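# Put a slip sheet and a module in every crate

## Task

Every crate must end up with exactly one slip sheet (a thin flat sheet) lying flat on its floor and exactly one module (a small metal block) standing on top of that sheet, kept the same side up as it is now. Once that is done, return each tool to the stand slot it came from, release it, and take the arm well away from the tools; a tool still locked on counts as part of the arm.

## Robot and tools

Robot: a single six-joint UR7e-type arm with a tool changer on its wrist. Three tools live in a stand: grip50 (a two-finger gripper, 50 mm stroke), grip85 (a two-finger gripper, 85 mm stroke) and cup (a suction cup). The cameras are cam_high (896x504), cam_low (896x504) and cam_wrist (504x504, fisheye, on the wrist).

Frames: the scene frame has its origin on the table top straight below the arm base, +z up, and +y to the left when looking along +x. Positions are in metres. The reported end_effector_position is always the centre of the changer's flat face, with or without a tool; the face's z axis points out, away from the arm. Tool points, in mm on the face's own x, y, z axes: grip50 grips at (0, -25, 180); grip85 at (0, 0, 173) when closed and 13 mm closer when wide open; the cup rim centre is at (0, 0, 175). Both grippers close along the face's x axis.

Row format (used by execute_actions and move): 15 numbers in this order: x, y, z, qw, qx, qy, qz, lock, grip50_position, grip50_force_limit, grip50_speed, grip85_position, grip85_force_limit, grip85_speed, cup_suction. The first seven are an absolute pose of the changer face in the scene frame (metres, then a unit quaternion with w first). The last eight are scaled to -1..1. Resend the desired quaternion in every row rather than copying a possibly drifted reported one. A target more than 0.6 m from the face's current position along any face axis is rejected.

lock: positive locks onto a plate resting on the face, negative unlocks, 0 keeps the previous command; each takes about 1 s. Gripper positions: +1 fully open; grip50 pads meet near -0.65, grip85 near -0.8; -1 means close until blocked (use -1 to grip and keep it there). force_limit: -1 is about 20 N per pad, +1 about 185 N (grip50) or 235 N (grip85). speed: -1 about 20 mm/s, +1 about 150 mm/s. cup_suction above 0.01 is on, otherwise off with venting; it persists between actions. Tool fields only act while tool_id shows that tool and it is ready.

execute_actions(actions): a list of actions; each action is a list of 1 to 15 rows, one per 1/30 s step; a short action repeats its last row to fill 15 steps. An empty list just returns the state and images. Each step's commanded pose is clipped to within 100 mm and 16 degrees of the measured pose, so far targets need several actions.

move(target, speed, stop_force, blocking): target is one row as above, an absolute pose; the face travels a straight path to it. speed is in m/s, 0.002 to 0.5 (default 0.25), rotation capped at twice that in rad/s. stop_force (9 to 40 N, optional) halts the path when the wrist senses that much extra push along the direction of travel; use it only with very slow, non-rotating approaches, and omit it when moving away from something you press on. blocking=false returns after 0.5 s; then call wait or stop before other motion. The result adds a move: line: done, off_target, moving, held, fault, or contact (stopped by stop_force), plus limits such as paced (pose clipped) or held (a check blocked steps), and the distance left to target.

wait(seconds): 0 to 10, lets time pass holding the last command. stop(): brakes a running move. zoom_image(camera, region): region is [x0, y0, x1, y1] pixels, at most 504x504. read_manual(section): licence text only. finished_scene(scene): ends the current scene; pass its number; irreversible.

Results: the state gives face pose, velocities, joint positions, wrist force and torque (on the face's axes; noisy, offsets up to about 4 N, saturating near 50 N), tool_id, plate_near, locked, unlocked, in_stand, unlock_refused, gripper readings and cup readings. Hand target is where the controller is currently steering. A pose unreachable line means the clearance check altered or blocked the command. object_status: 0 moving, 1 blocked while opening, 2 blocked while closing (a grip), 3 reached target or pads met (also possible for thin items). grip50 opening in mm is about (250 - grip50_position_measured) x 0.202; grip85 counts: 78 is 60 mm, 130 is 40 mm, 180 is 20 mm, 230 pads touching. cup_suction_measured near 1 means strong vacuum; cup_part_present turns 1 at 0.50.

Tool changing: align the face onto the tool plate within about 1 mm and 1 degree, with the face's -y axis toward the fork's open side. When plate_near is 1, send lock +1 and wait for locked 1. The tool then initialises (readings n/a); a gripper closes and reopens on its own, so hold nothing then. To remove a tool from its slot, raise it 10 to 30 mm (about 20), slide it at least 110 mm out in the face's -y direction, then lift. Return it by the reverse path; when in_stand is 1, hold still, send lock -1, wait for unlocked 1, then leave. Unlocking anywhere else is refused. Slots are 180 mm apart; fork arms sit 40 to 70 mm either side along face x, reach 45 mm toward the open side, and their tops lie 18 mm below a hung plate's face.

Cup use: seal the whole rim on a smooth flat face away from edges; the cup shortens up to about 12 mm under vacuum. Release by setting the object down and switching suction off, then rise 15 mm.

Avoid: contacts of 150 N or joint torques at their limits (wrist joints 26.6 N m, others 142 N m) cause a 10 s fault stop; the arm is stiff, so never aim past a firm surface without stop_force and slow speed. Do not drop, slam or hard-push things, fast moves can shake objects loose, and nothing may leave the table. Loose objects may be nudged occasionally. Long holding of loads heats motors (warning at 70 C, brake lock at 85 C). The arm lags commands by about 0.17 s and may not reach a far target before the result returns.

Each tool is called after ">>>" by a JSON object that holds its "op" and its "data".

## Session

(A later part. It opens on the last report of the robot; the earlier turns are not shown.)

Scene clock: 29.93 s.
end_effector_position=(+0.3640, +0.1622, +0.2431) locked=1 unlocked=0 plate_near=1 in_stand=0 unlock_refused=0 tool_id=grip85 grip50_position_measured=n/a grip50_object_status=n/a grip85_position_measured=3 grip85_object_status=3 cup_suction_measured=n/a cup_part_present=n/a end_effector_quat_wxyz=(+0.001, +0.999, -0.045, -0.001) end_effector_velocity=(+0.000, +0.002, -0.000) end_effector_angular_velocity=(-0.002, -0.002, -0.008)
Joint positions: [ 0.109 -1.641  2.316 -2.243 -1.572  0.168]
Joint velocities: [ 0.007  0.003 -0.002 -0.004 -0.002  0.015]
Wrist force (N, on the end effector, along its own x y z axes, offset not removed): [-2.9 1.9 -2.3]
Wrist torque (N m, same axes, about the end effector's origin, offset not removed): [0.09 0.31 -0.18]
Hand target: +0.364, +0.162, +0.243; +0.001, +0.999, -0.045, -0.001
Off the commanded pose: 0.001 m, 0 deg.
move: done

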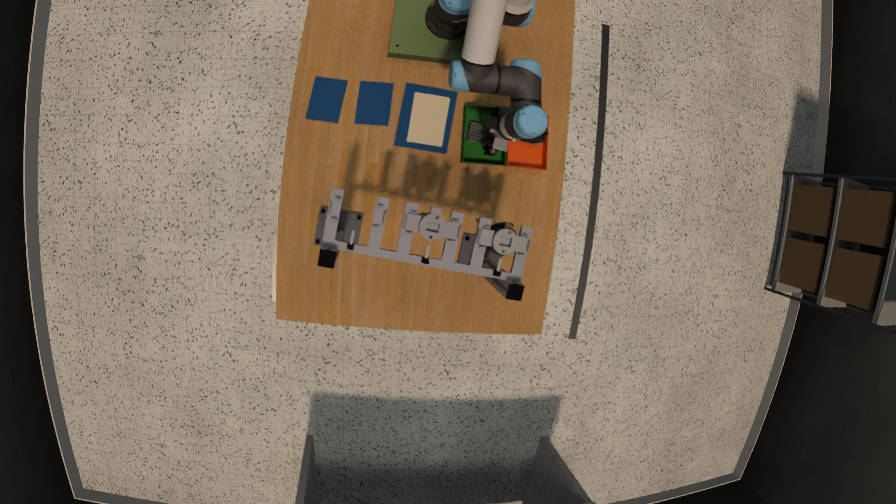

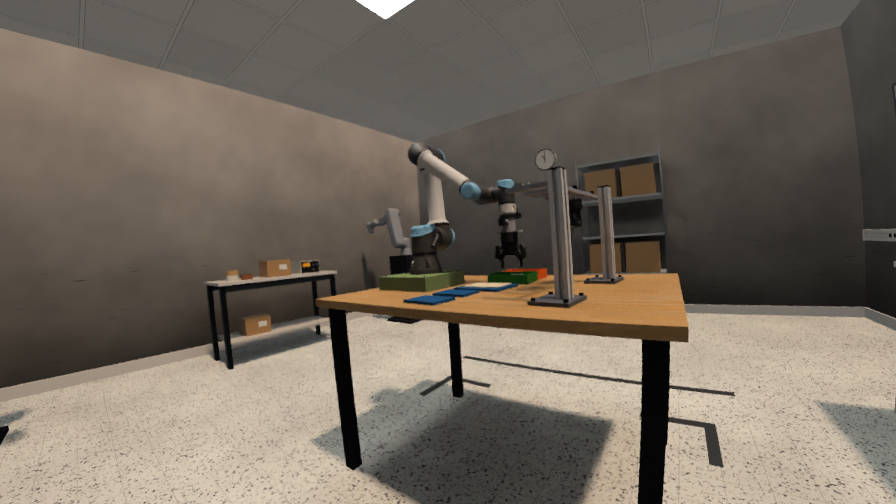

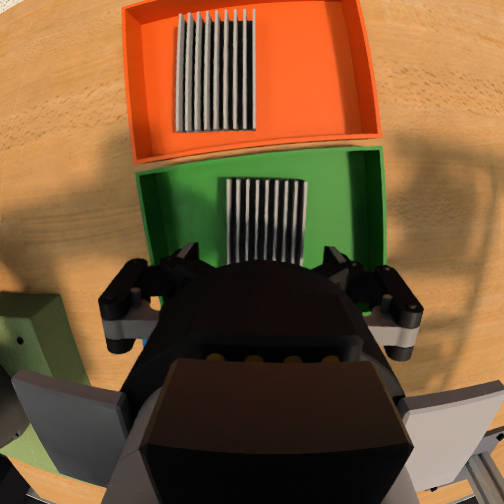

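>>> {"op": "move", "data": {"target": [0.367,0.16,0.193,0,0.999,-0.045,0,0,1,0,0,1,0,0,0], "speed": 0.05}}

>>> {"op": "move", "data": {"target": [0.367,0.16,0.193,0,0.999,-0.045,0,0,1,0,0,-1,-0.6,-0.5,0]}}

>>> {"op": "move", "data": {"target": [0.367,0.16,0.25,0,0.999,-0.045,0,0,1,0,0,-1,-0.6,-0.5,0], "speed": 0.08}}

>>> {"op": "move", "data": {"target": [0.45,-0.29,0.225,0,1,0,0,0,1,0,0,-1,-0.6,-0.5,0]}}

>>> {"op": "move", "data": {"target": [0.45,-0.29,0.1912,0,1,0,0,0,1,0,0,-1,-0.6,-0.5,0], "speed": 0.025}}

>>> {"op": "move", "data": {"target": [0.45,-0.29,0.1912,0,1,0,0,0,1,0,0,1,-0.6,-0.5,0]}}

>>> {"op": "move", "data": {"target": [0.45,-0.29,0.24,0,1,0,0,0,1,0,0,1,0,0,0], "speed": 0.1}}

>>> {"op": "move", "data": {"target": [0.341,0.298,0.243,0,0.999,-0.045,0,0,1,0,0,1,0,0,0]}}

Scene clock: 38.20 s.
end_effector_position=(+0.3670, +0.1600, +0.1932) locked=1 unlocked=0 plate_near=1 in_stand=0 unlock_refused=0 tool_id=grip85 grip50_position_measured=n/a grip50_object_status=n/a grip85_position_measured=3 grip85_object_status=3 cup_suction_measured=n/a cup_part_present=n/a end_effector_quat_wxyz=(-0.000, +0.999, -0.045, -0.000) end_effector_velocity=(+0.000, -0.000, -0.002) end_effector_angular_velocity=(-0.001, -0.001, -0.001)
Joint positions: [ 0.102 -1.523  2.377 -2.424 -1.571  0.162]
Joint velocities: [-0.001  0.005  0.002 -0.007 -0.001  0.   ]
Wrist force (N, on the end effector, along its own x y z axes, offset not removed): [-0.9 1.7 -1.0]
Wrist torque (N m, same axes, about the end effector's origin, offset not removed): [0.29 0.16 0.27]
Hand target: +0.367, +0.160, +0.193; -0.000, +0.999, -0.045, +0.000
Off the commanded pose: 0.000 m, 0 deg.
move: done

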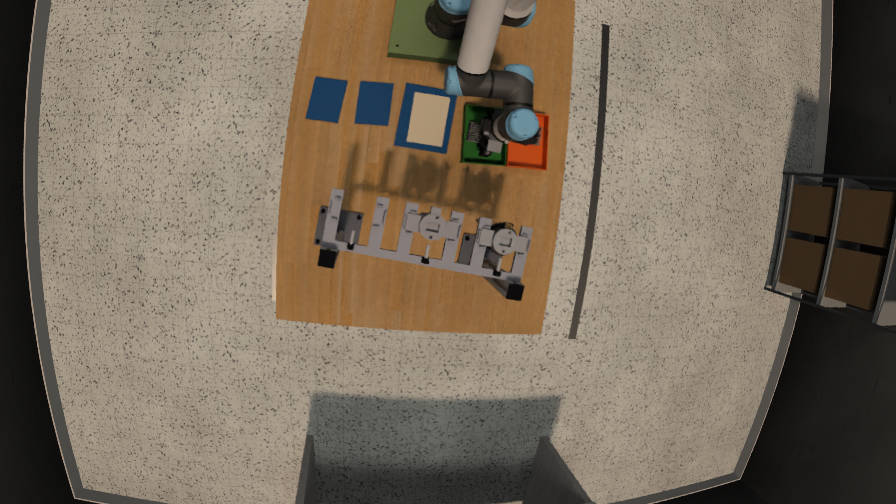

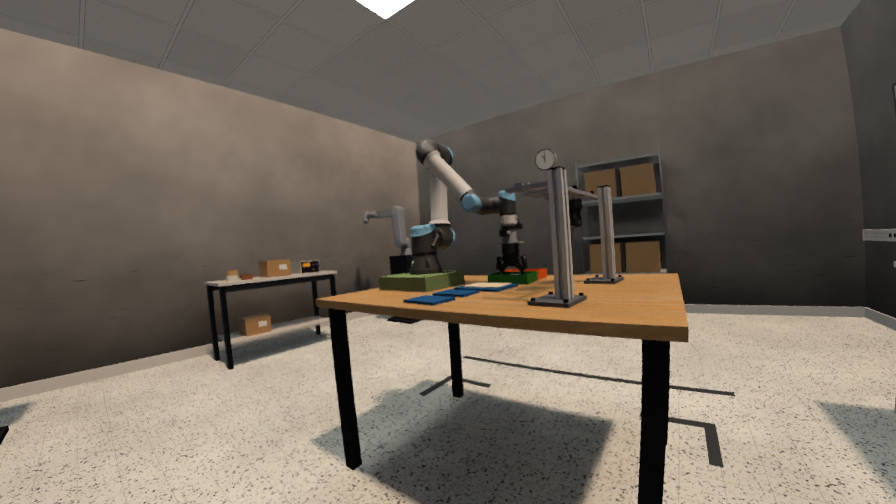

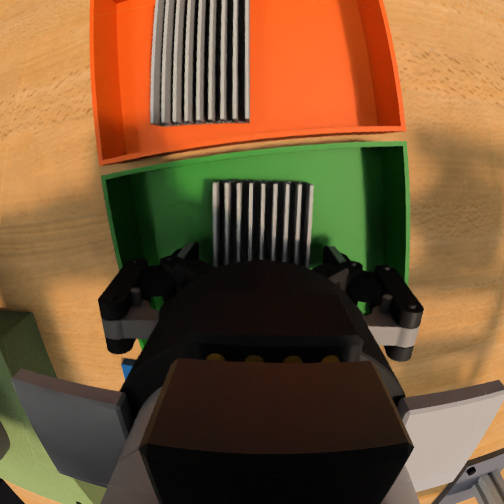

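Scene clock: 39.03 s.
end_effector_position=(+0.3670, +0.1600, +0.1930) locked=1 unlocked=0 plate_near=1 in_stand=0 unlock_refused=0 tool_id=grip85 grip50_position_measured=n/a grip50_object_status=n/a grip85_position_measured=79 grip85_object_status=2 cup_suction_measured=n/a cup_part_present=n/a end_effector_quat_wxyz=(-0.000, +0.999, -0.045, +0.000) end_effector_velocity=(-0.000, -0.000, -0.000) end_effector_angular_velocity=(-0.000, +0.001, +0.000)
Joint positions: [ 0.102 -1.523  2.377 -2.425 -1.571  0.162]
Joint velocities: [-0.    -0.     0.     0.001 -0.    -0.   ]
Wrist force (N, on the end effector, along its own x y z axes, offset not removed): [-0.8 0.6 -22.7]
Wrist torque (N m, same axes, about the end effector's origin, offset not removed): [0.19 -0.83 0.23]
Hand target: +0.367, +0.160, +0.193; -0.000, +0.999, -0.045, +0.000
Off the commanded pose: 0.000 m, 0 deg.
move: done

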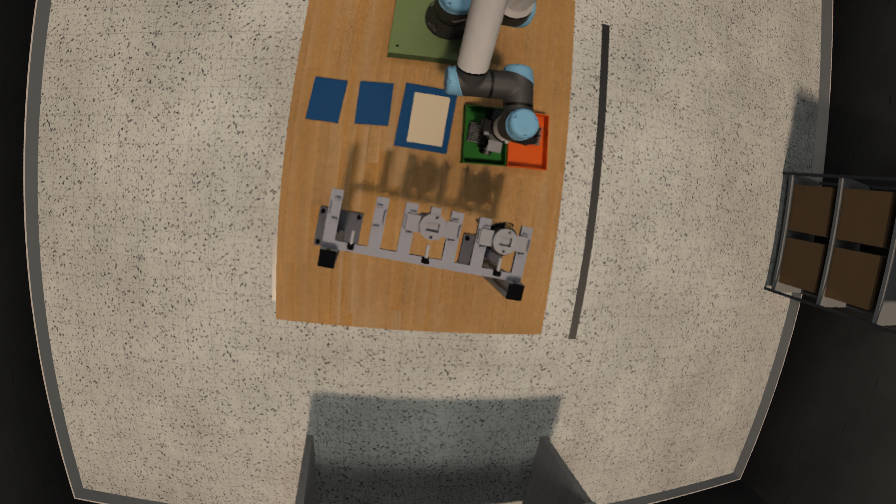

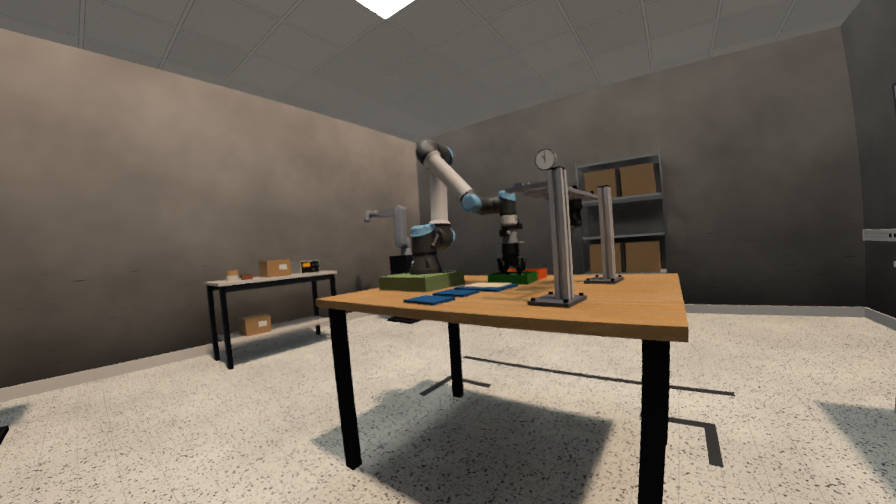

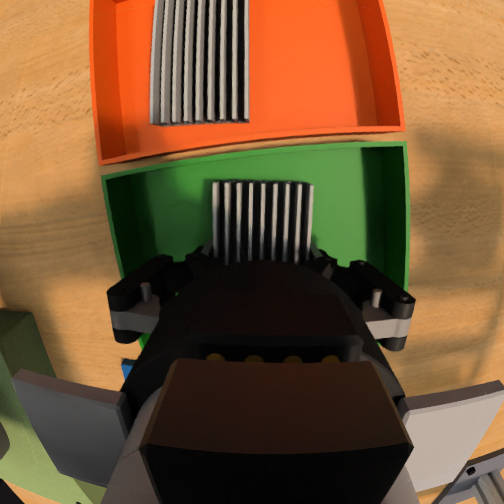

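Scene clock: 40.17 s.
end_effector_position=(+0.3670, +0.1601, +0.2498) locked=1 unlocked=0 plate_near=1 in_stand=0 unlock_refused=0 tool_id=grip85 grip50_position_measured=n/a grip50_object_status=n/a grip85_position_measured=79 grip85_object_status=2 cup_suction_measured=n/a cup_part_present=n/a end_effector_quat_wxyz=(-0.000, +0.999, -0.045, +0.000) end_effector_velocity=(+0.000, -0.000, +0.002) end_effector_angular_velocity=(+0.000, +0.001, -0.003)
Joint positions: [ 0.102 -1.65   2.303 -2.223 -1.571  0.162]
Joint velocities: [-0.001 -0.003 -0.003  0.007  0.     0.002]
Wrist force (N, on the end effector, along its own x y z axes, offset not removed): [-0.6 -2.8 -0.7]
Wrist torque (N m, same axes, about the end effector's origin, offset not removed): [-0.12 0.19 0.13]
Hand target: +0.367, +0.160, +0.250; +0.000, +0.999, -0.045, +0.000
Off the commanded pose: 0.000 m, 0 deg.
move: done

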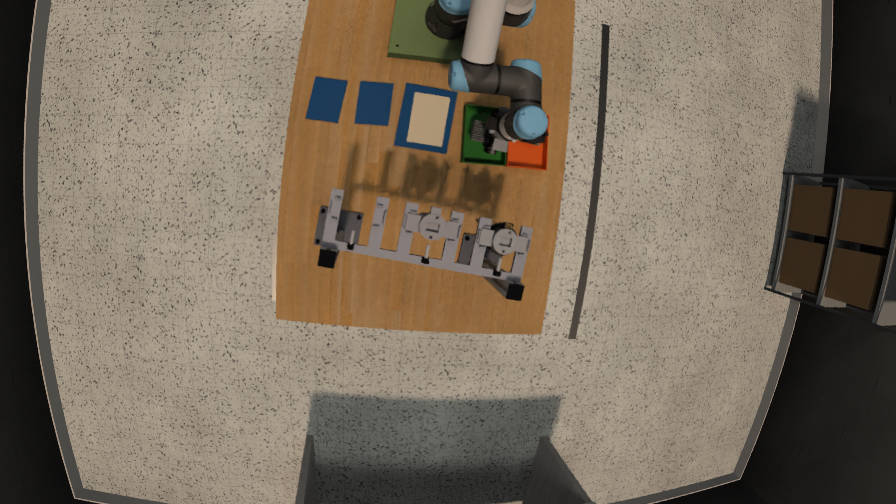

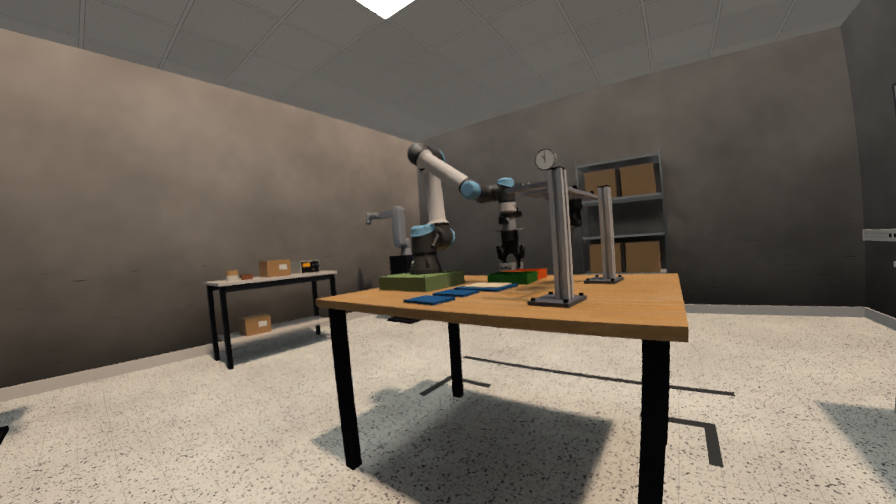

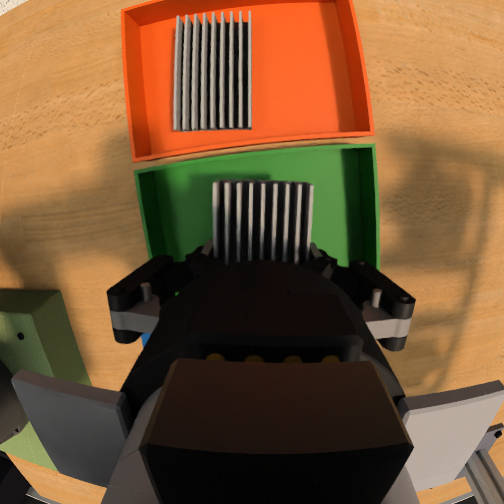

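Scene clock: 42.57 s.
end_effector_position=(+0.4511, -0.2891, +0.2251) locked=1 unlocked=0 plate_near=1 in_stand=0 unlock_refused=0 tool_id=grip85 grip50_position_measured=n/a grip50_object_status=n/a grip85_position_measured=79 grip85_object_status=2 cup_suction_measured=n/a cup_part_present=n/a end_effector_quat_wxyz=(-0.001, +1.000, -0.000, +0.001) end_effector_velocity=(+0.001, -0.002, -0.000) end_effector_angular_velocity=(+0.000, -0.000, -0.001)
Joint positions: [-0.792 -1.295  1.981 -2.256 -1.569 -0.822]
Joint velocities: [-0.001  0.003 -0.004  0.001  0.    -0.001]
Wrist force (N, on the end effector, along its own x y z axes, offset not removed): [0.5 0.2 2.7]
Wrist torque (N m, same axes, about the end effector's origin, offset not removed): [-0.01 -0.27 0.07]
Hand target: +0.451, -0.289, +0.225; -0.001, +1.000, -0.000, +0.001
Off the commanded pose: 0.001 m, 0 deg.
move: done

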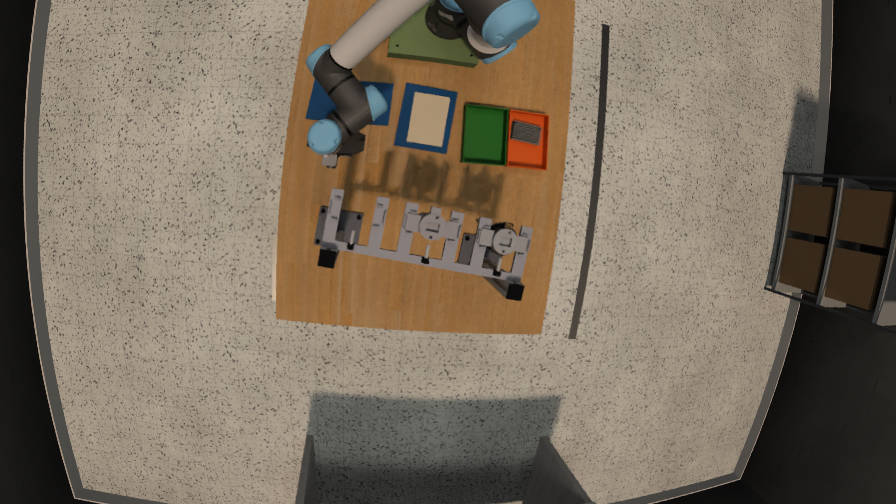

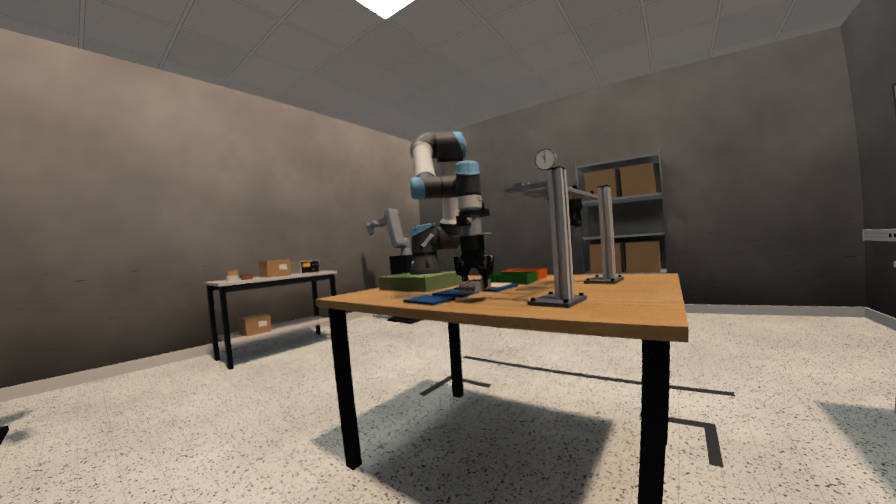

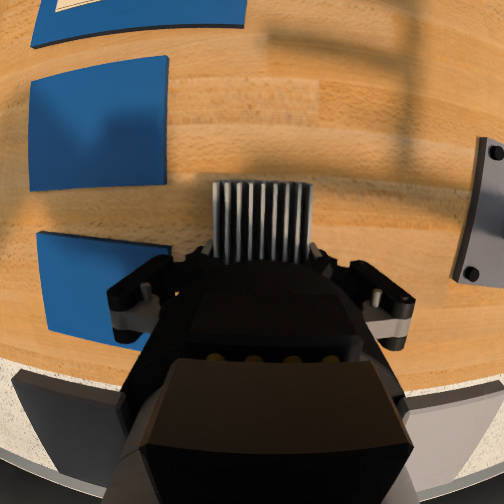

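Scene clock: 44.23 s.
end_effector_position=(+0.4500, -0.2900, +0.1914) locked=1 unlocked=0 plate_near=1 in_stand=0 unlock_refused=0 tool_id=grip85 grip50_position_measured=n/a grip50_object_status=n/a grip85_position_measured=79 grip85_object_status=2 cup_suction_measured=n/a cup_part_present=n/a end_effector_quat_wxyz=(-0.000, +1.000, -0.000, +0.000) end_effector_velocity=(-0.000, -0.000, -0.002) end_effector_angular_velocity=(-0.000, -0.000, -0.001)
Joint positions: [-0.794 -1.238  2.014 -2.346 -1.571 -0.824]
Joint velocities: [-0.     0.003  0.002 -0.005  0.     0.001]
Wrist force (N, on the end effector, along its own x y z axes, offset not removed): [-0.2 0.7 2.5]
Wrist torque (N m, same axes, about the end effector's origin, offset not removed): [0.07 0.02 0.06]
Hand target: +0.450, -0.290, +0.191; -0.000, +1.000, -0.000, +0.000
Off the commanded pose: 0.000 m, 0 deg.
move: done

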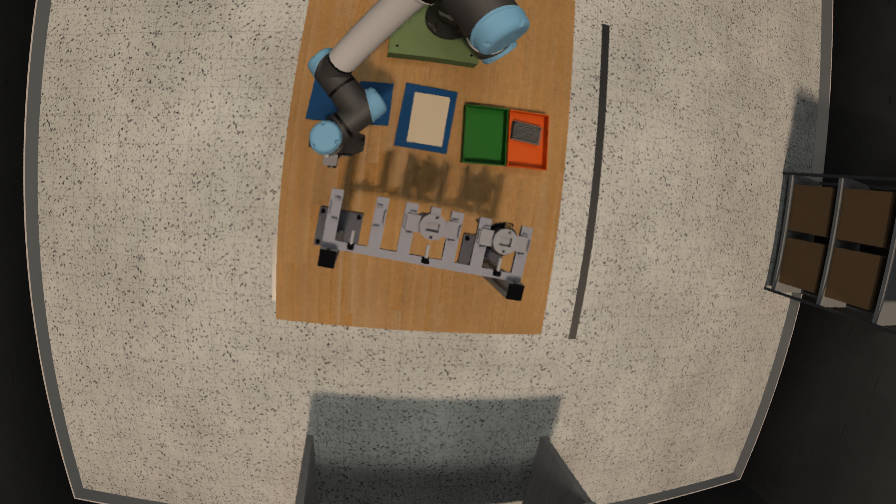

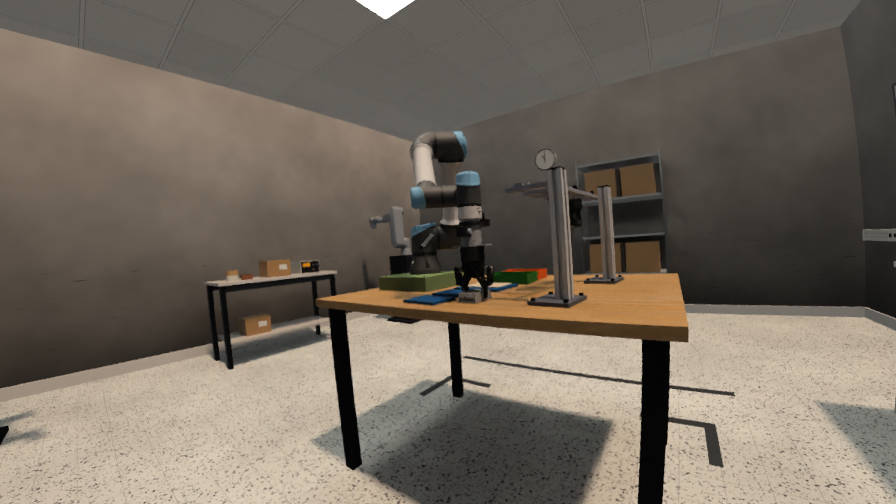

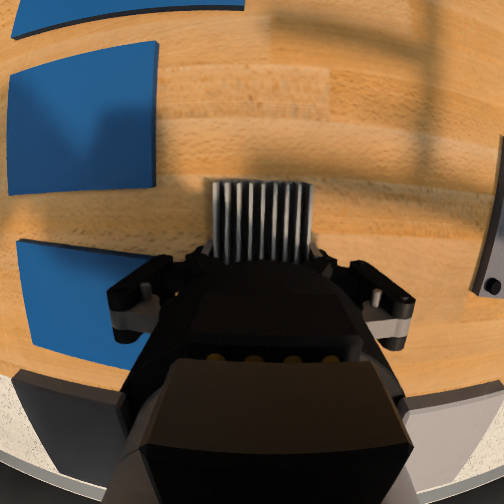

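Scene clock: 45.17 s.
end_effector_position=(+0.4500, -0.2900, +0.1912) locked=1 unlocked=0 plate_near=1 in_stand=0 unlock_refused=0 tool_id=grip85 grip50_position_measured=n/a grip50_object_status=n/a grip85_position_measured=3 grip85_object_status=0 cup_suction_measured=n/a cup_part_present=n/a end_effector_quat_wxyz=(+0.000, +1.000, +0.000, +0.000) end_effector_velocity=(-0.000, +0.000, -0.000) end_effector_angular_velocity=(+0.001, +0.001, -0.001)
Joint positions: [-0.794 -1.238  2.014 -2.347 -1.571 -0.824]
Joint velocities: [ 0.     0.     0.     0.001 -0.     0.001]
Wrist force (N, on the end effector, along its own x y z axes, offset not removed): [1.7 -0.9 -1.6]
Wrist torque (N m, same axes, about the end effector's origin, offset not removed): [-0.24 -0.17 0.13]
Hand target: +0.450, -0.290, +0.191; +0.000, +1.000, +0.000, +0.000
Off the commanded pose: 0.000 m, 0 deg.
move: done

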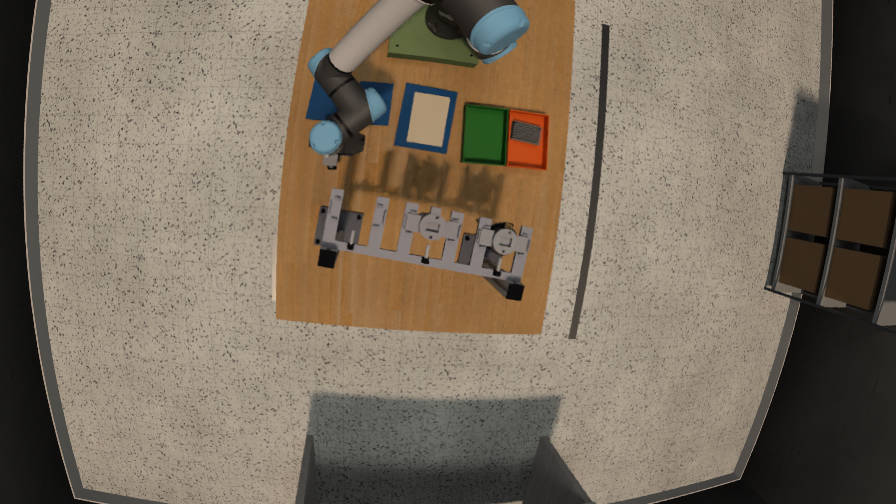

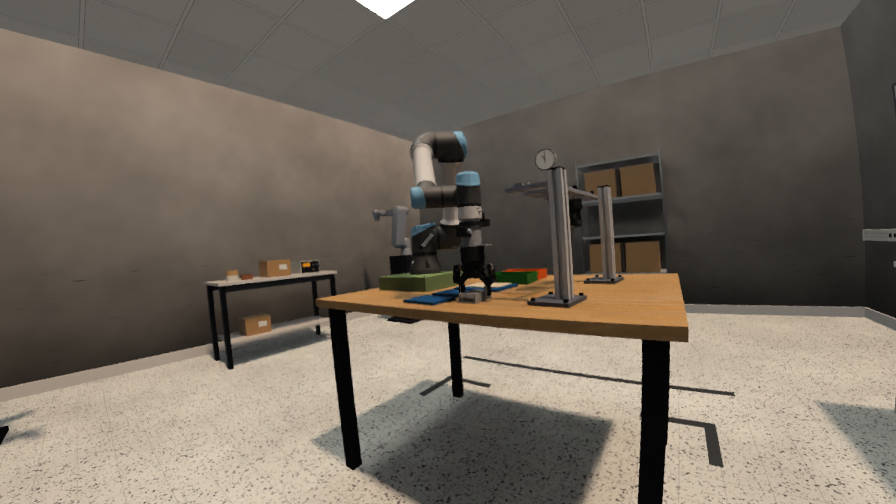

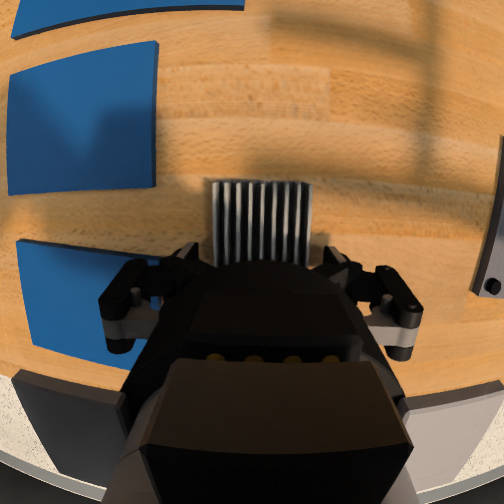

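Scene clock: 46.07 s.
end_effector_position=(+0.4500, -0.2900, +0.2398) locked=1 unlocked=0 plate_near=1 in_stand=0 unlock_refused=0 tool_id=grip85 grip50_position_measured=n/a grip50_object_status=n/a grip85_position_measured=3 grip85_object_status=3 cup_suction_measured=n/a cup_part_present=n/a end_effector_quat_wxyz=(+0.000, +1.000, -0.000, +0.000) end_effector_velocity=(-0.000, -0.000, +0.002) end_effector_angular_velocity=(+0.001, +0.001, -0.001)
Joint positions: [-0.794 -1.319  1.965 -2.217 -1.571 -0.824]
Joint velocities: [-0.001 -0.003 -0.002  0.006  0.    -0.   ]
Wrist force (N, on the end effector, along its own x y z axes, offset not removed): [-0.2 3.6 -2.4]
Wrist torque (N m, same axes, about the end effector's origin, offset not removed): [0.33 -0.10 0.01]
Hand target: +0.450, -0.290, +0.240; +0.000, +1.000, +0.000, +0.000
Off the commanded pose: 0.000 m, 0 deg.
move: done

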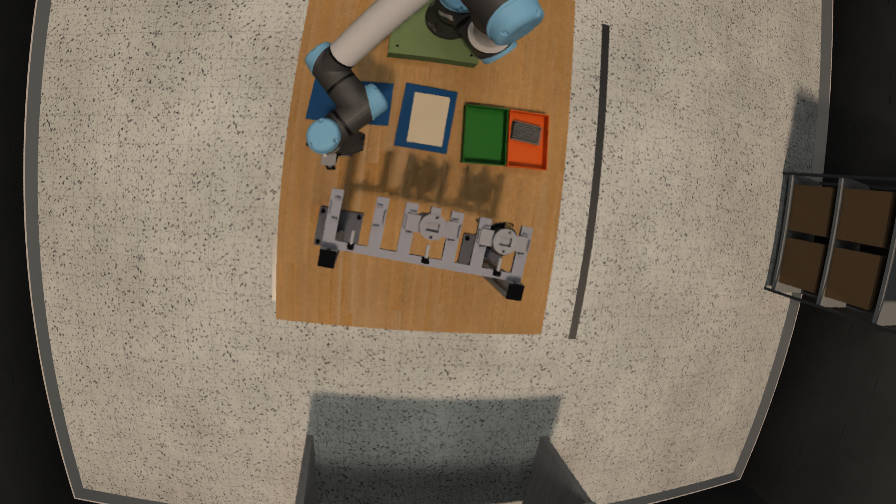

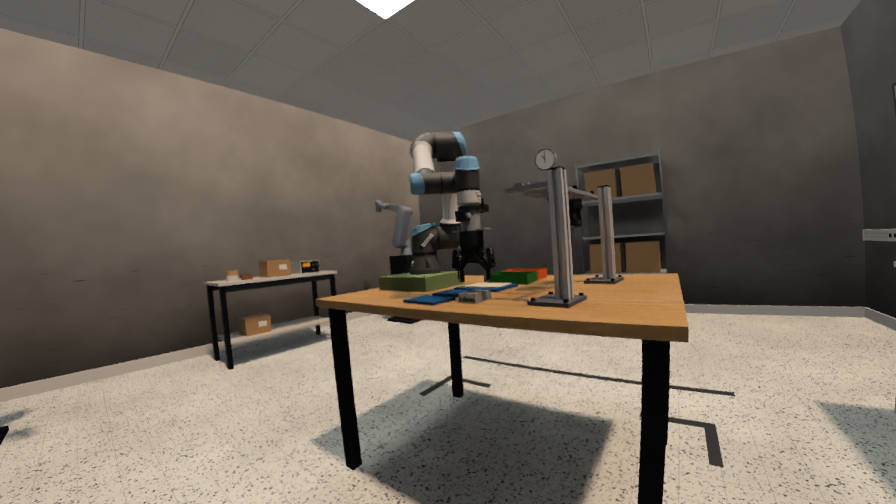

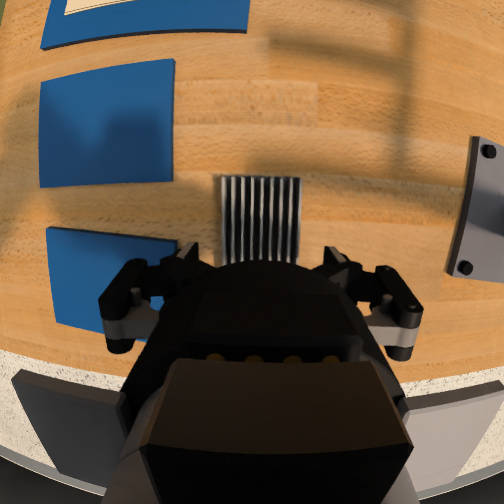

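Scene clock: 49.03 s.
end_effector_position=(+0.3396, +0.2968, +0.2430) locked=1 unlocked=0 plate_near=1 in_stand=0 unlock_refused=0 tool_id=grip85 grip50_position_measured=n/a grip50_object_status=n/a grip85_position_measured=3 grip85_object_status=3 cup_suction_measured=n/a cup_part_present=n/a end_effector_quat_wxyz=(+0.001, +0.999, -0.045, -0.001) end_effector_velocity=(+0.000, +0.001, -0.000) end_effector_angular_velocity=(-0.001, -0.000, -0.002)
Joint positions: [ 0.449 -1.51   2.186 -2.243 -1.572  0.509]
Joint velocities: [ 0.003  0.003 -0.004  0.001 -0.001  0.005]
Wrist force (N, on the end effector, along its own x y z axes, offset not removed): [-3.5 3.0 -2.8]
Wrist torque (N m, same axes, about the end effector's origin, offset not removed): [0.31 0.24 0.11]
Hand target: +0.340, +0.297, +0.243; +0.001, +0.999, -0.045, -0.001
Off the commanded pose: 0.002 m, 0 deg.
move: done

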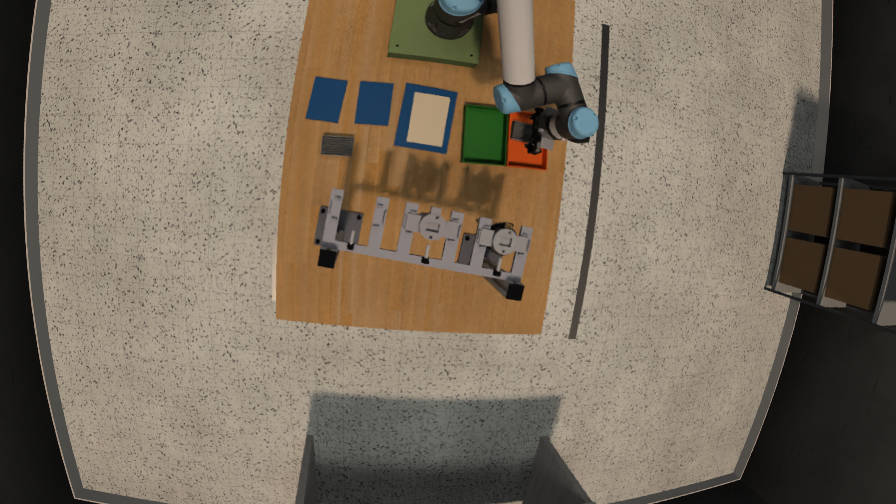

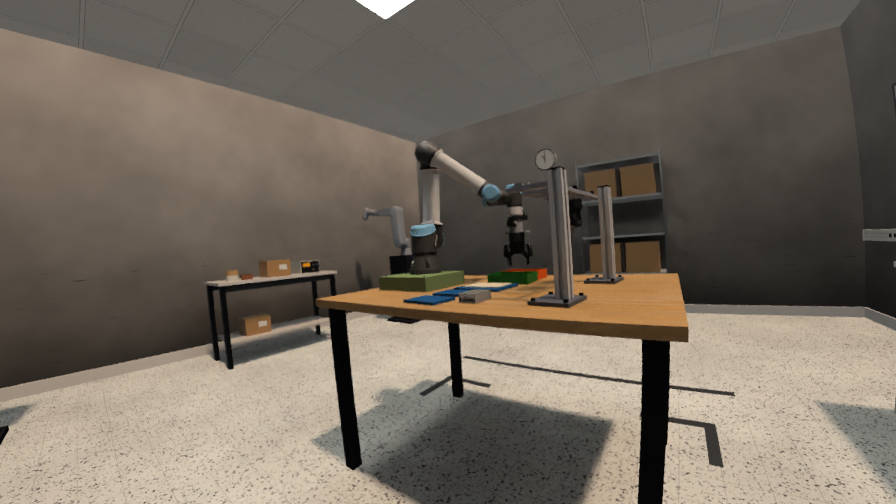

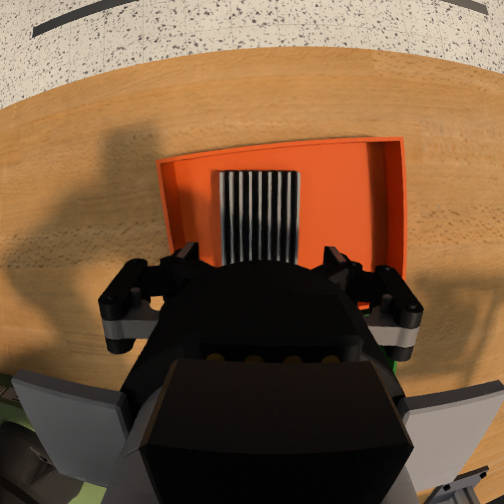

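>>> {"op": "move", "data": {"target": [0.34,0.301,0.225,0,0.999,-0.045,0,0,1,0,0,0.75,-0.6,-0.5,0], "speed": 0.03}}

>>> {"op": "move", "data": {"target": [0.34,0.301,0.193,0,0.999,-0.045,0,0,1,0,0,0.75,-0.6,-0.5,0], "speed": 0.01, "stop_force": 15}}

Scene clock: 54.73 s.
end_effector_position=(+0.3400, +0.3010, +0.2251) locked=1 unlocked=0 plate_near=1 in_stand=0 unlock_refused=0 tool_id=grip85 grip50_position_measured=n/a grip50_object_status=n/a grip85_position_measured=35 grip85_object_status=3 cup_suction_measured=n/a cup_part_present=n/a end_effector_quat_wxyz=(+0.000, +0.999, -0.045, -0.000) end_effector_velocity=(+0.000, +0.000, -0.001) end_effector_angular_velocity=(-0.000, -0.001, -0.001)
Joint positions: [ 0.457 -1.47   2.202 -2.302 -1.571  0.517]
Joint velocities: [ 0.001  0.003  0.001 -0.005 -0.     0.002]
Wrist force (N, on the end effector, along its own x y z axes, offset not removed): [-3.8 0.1 -2.2]
Wrist torque (N m, same axes, about the end effector's origin, offset not removed): [0.07 0.08 0.17]
Hand target: +0.340, +0.301, +0.225; +0.000, +0.999, -0.045, -0.000
Off the commanded pose: 0.000 m, 0 deg.
move: done

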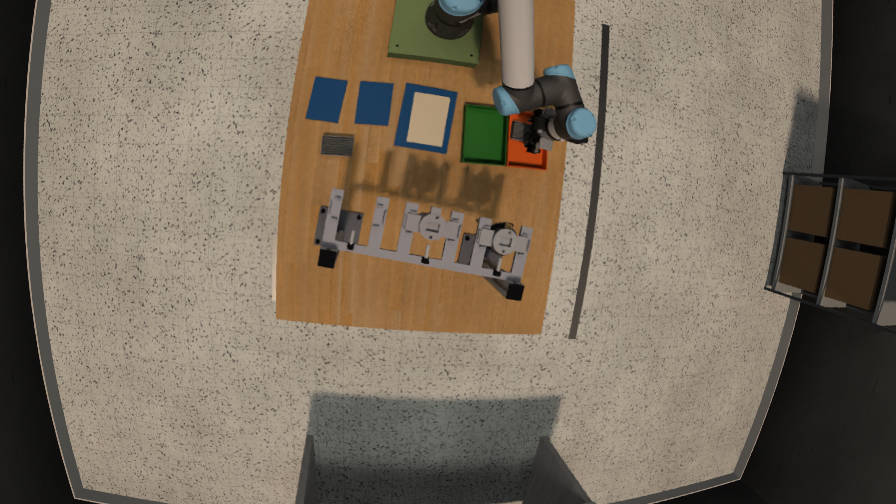

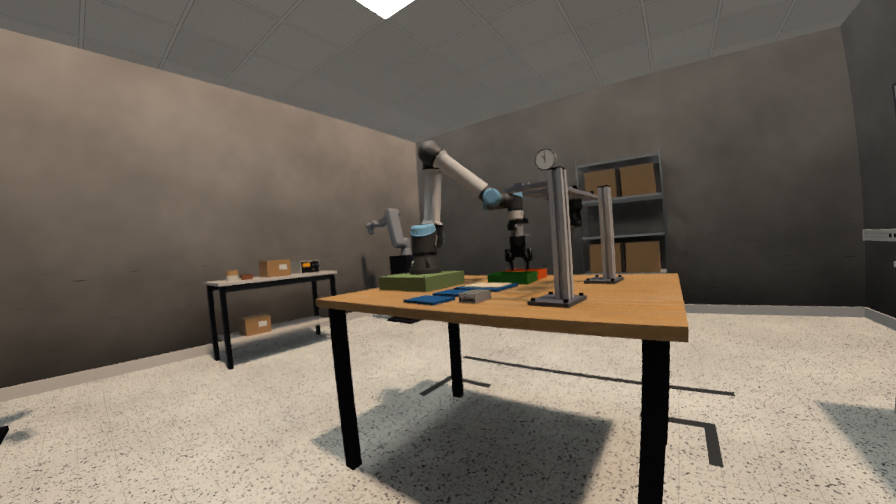

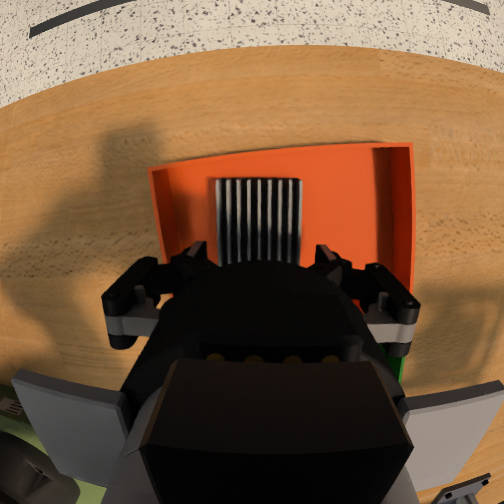

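Scene clock: 58.17 s.
end_effector_position=(+0.3400, +0.3010, +0.1932) locked=1 unlocked=0 plate_near=1 in_stand=0 unlock_refused=0 tool_id=grip85 grip50_position_measured=n/a grip50_object_status=n/a grip85_position_measured=35 grip85_object_status=3 cup_suction_measured=n/a cup_part_present=n/a end_effector_quat_wxyz=(+0.000, +0.999, -0.045, -0.000) end_effector_velocity=(+0.000, -0.000, -0.002) end_effector_angular_velocity=(-0.000, +0.001, +0.001)
Joint positions: [ 0.457 -1.404  2.237 -2.403 -1.571  0.517]
Joint velocities: [-0.001  0.004  0.001 -0.004 -0.    -0.001]
Wrist force (N, on the end effector, along its own x y z axes, offset not removed): [-2.6 2.4 -0.5]
Wrist torque (N m, same axes, about the end effector's origin, offset not removed): [0.18 0.04 0.12]
Hand target: +0.340, +0.301, +0.193; +0.000, +0.999, -0.045, -0.000
Off the commanded pose: 0.000 m, 0 deg.
move: done

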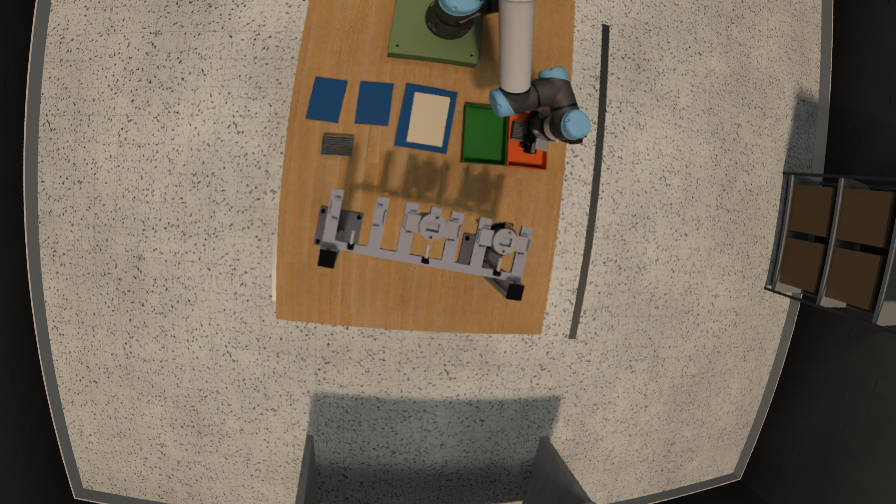

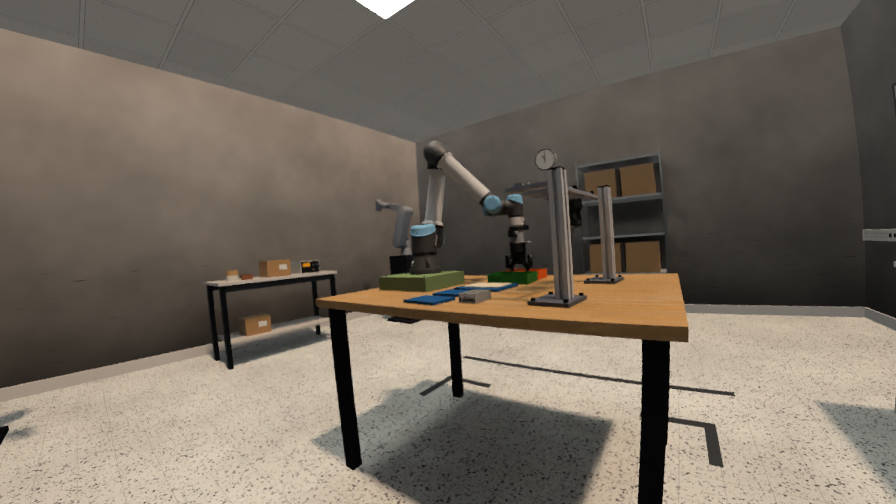

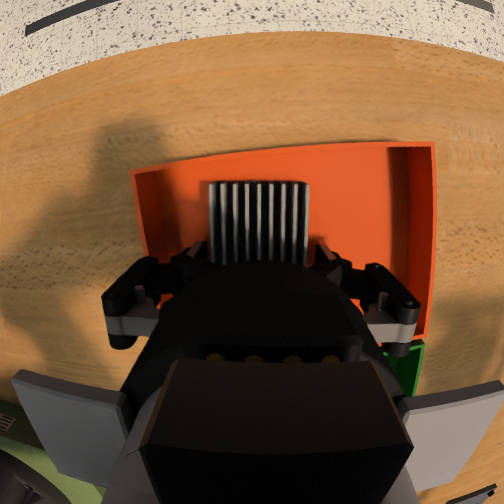

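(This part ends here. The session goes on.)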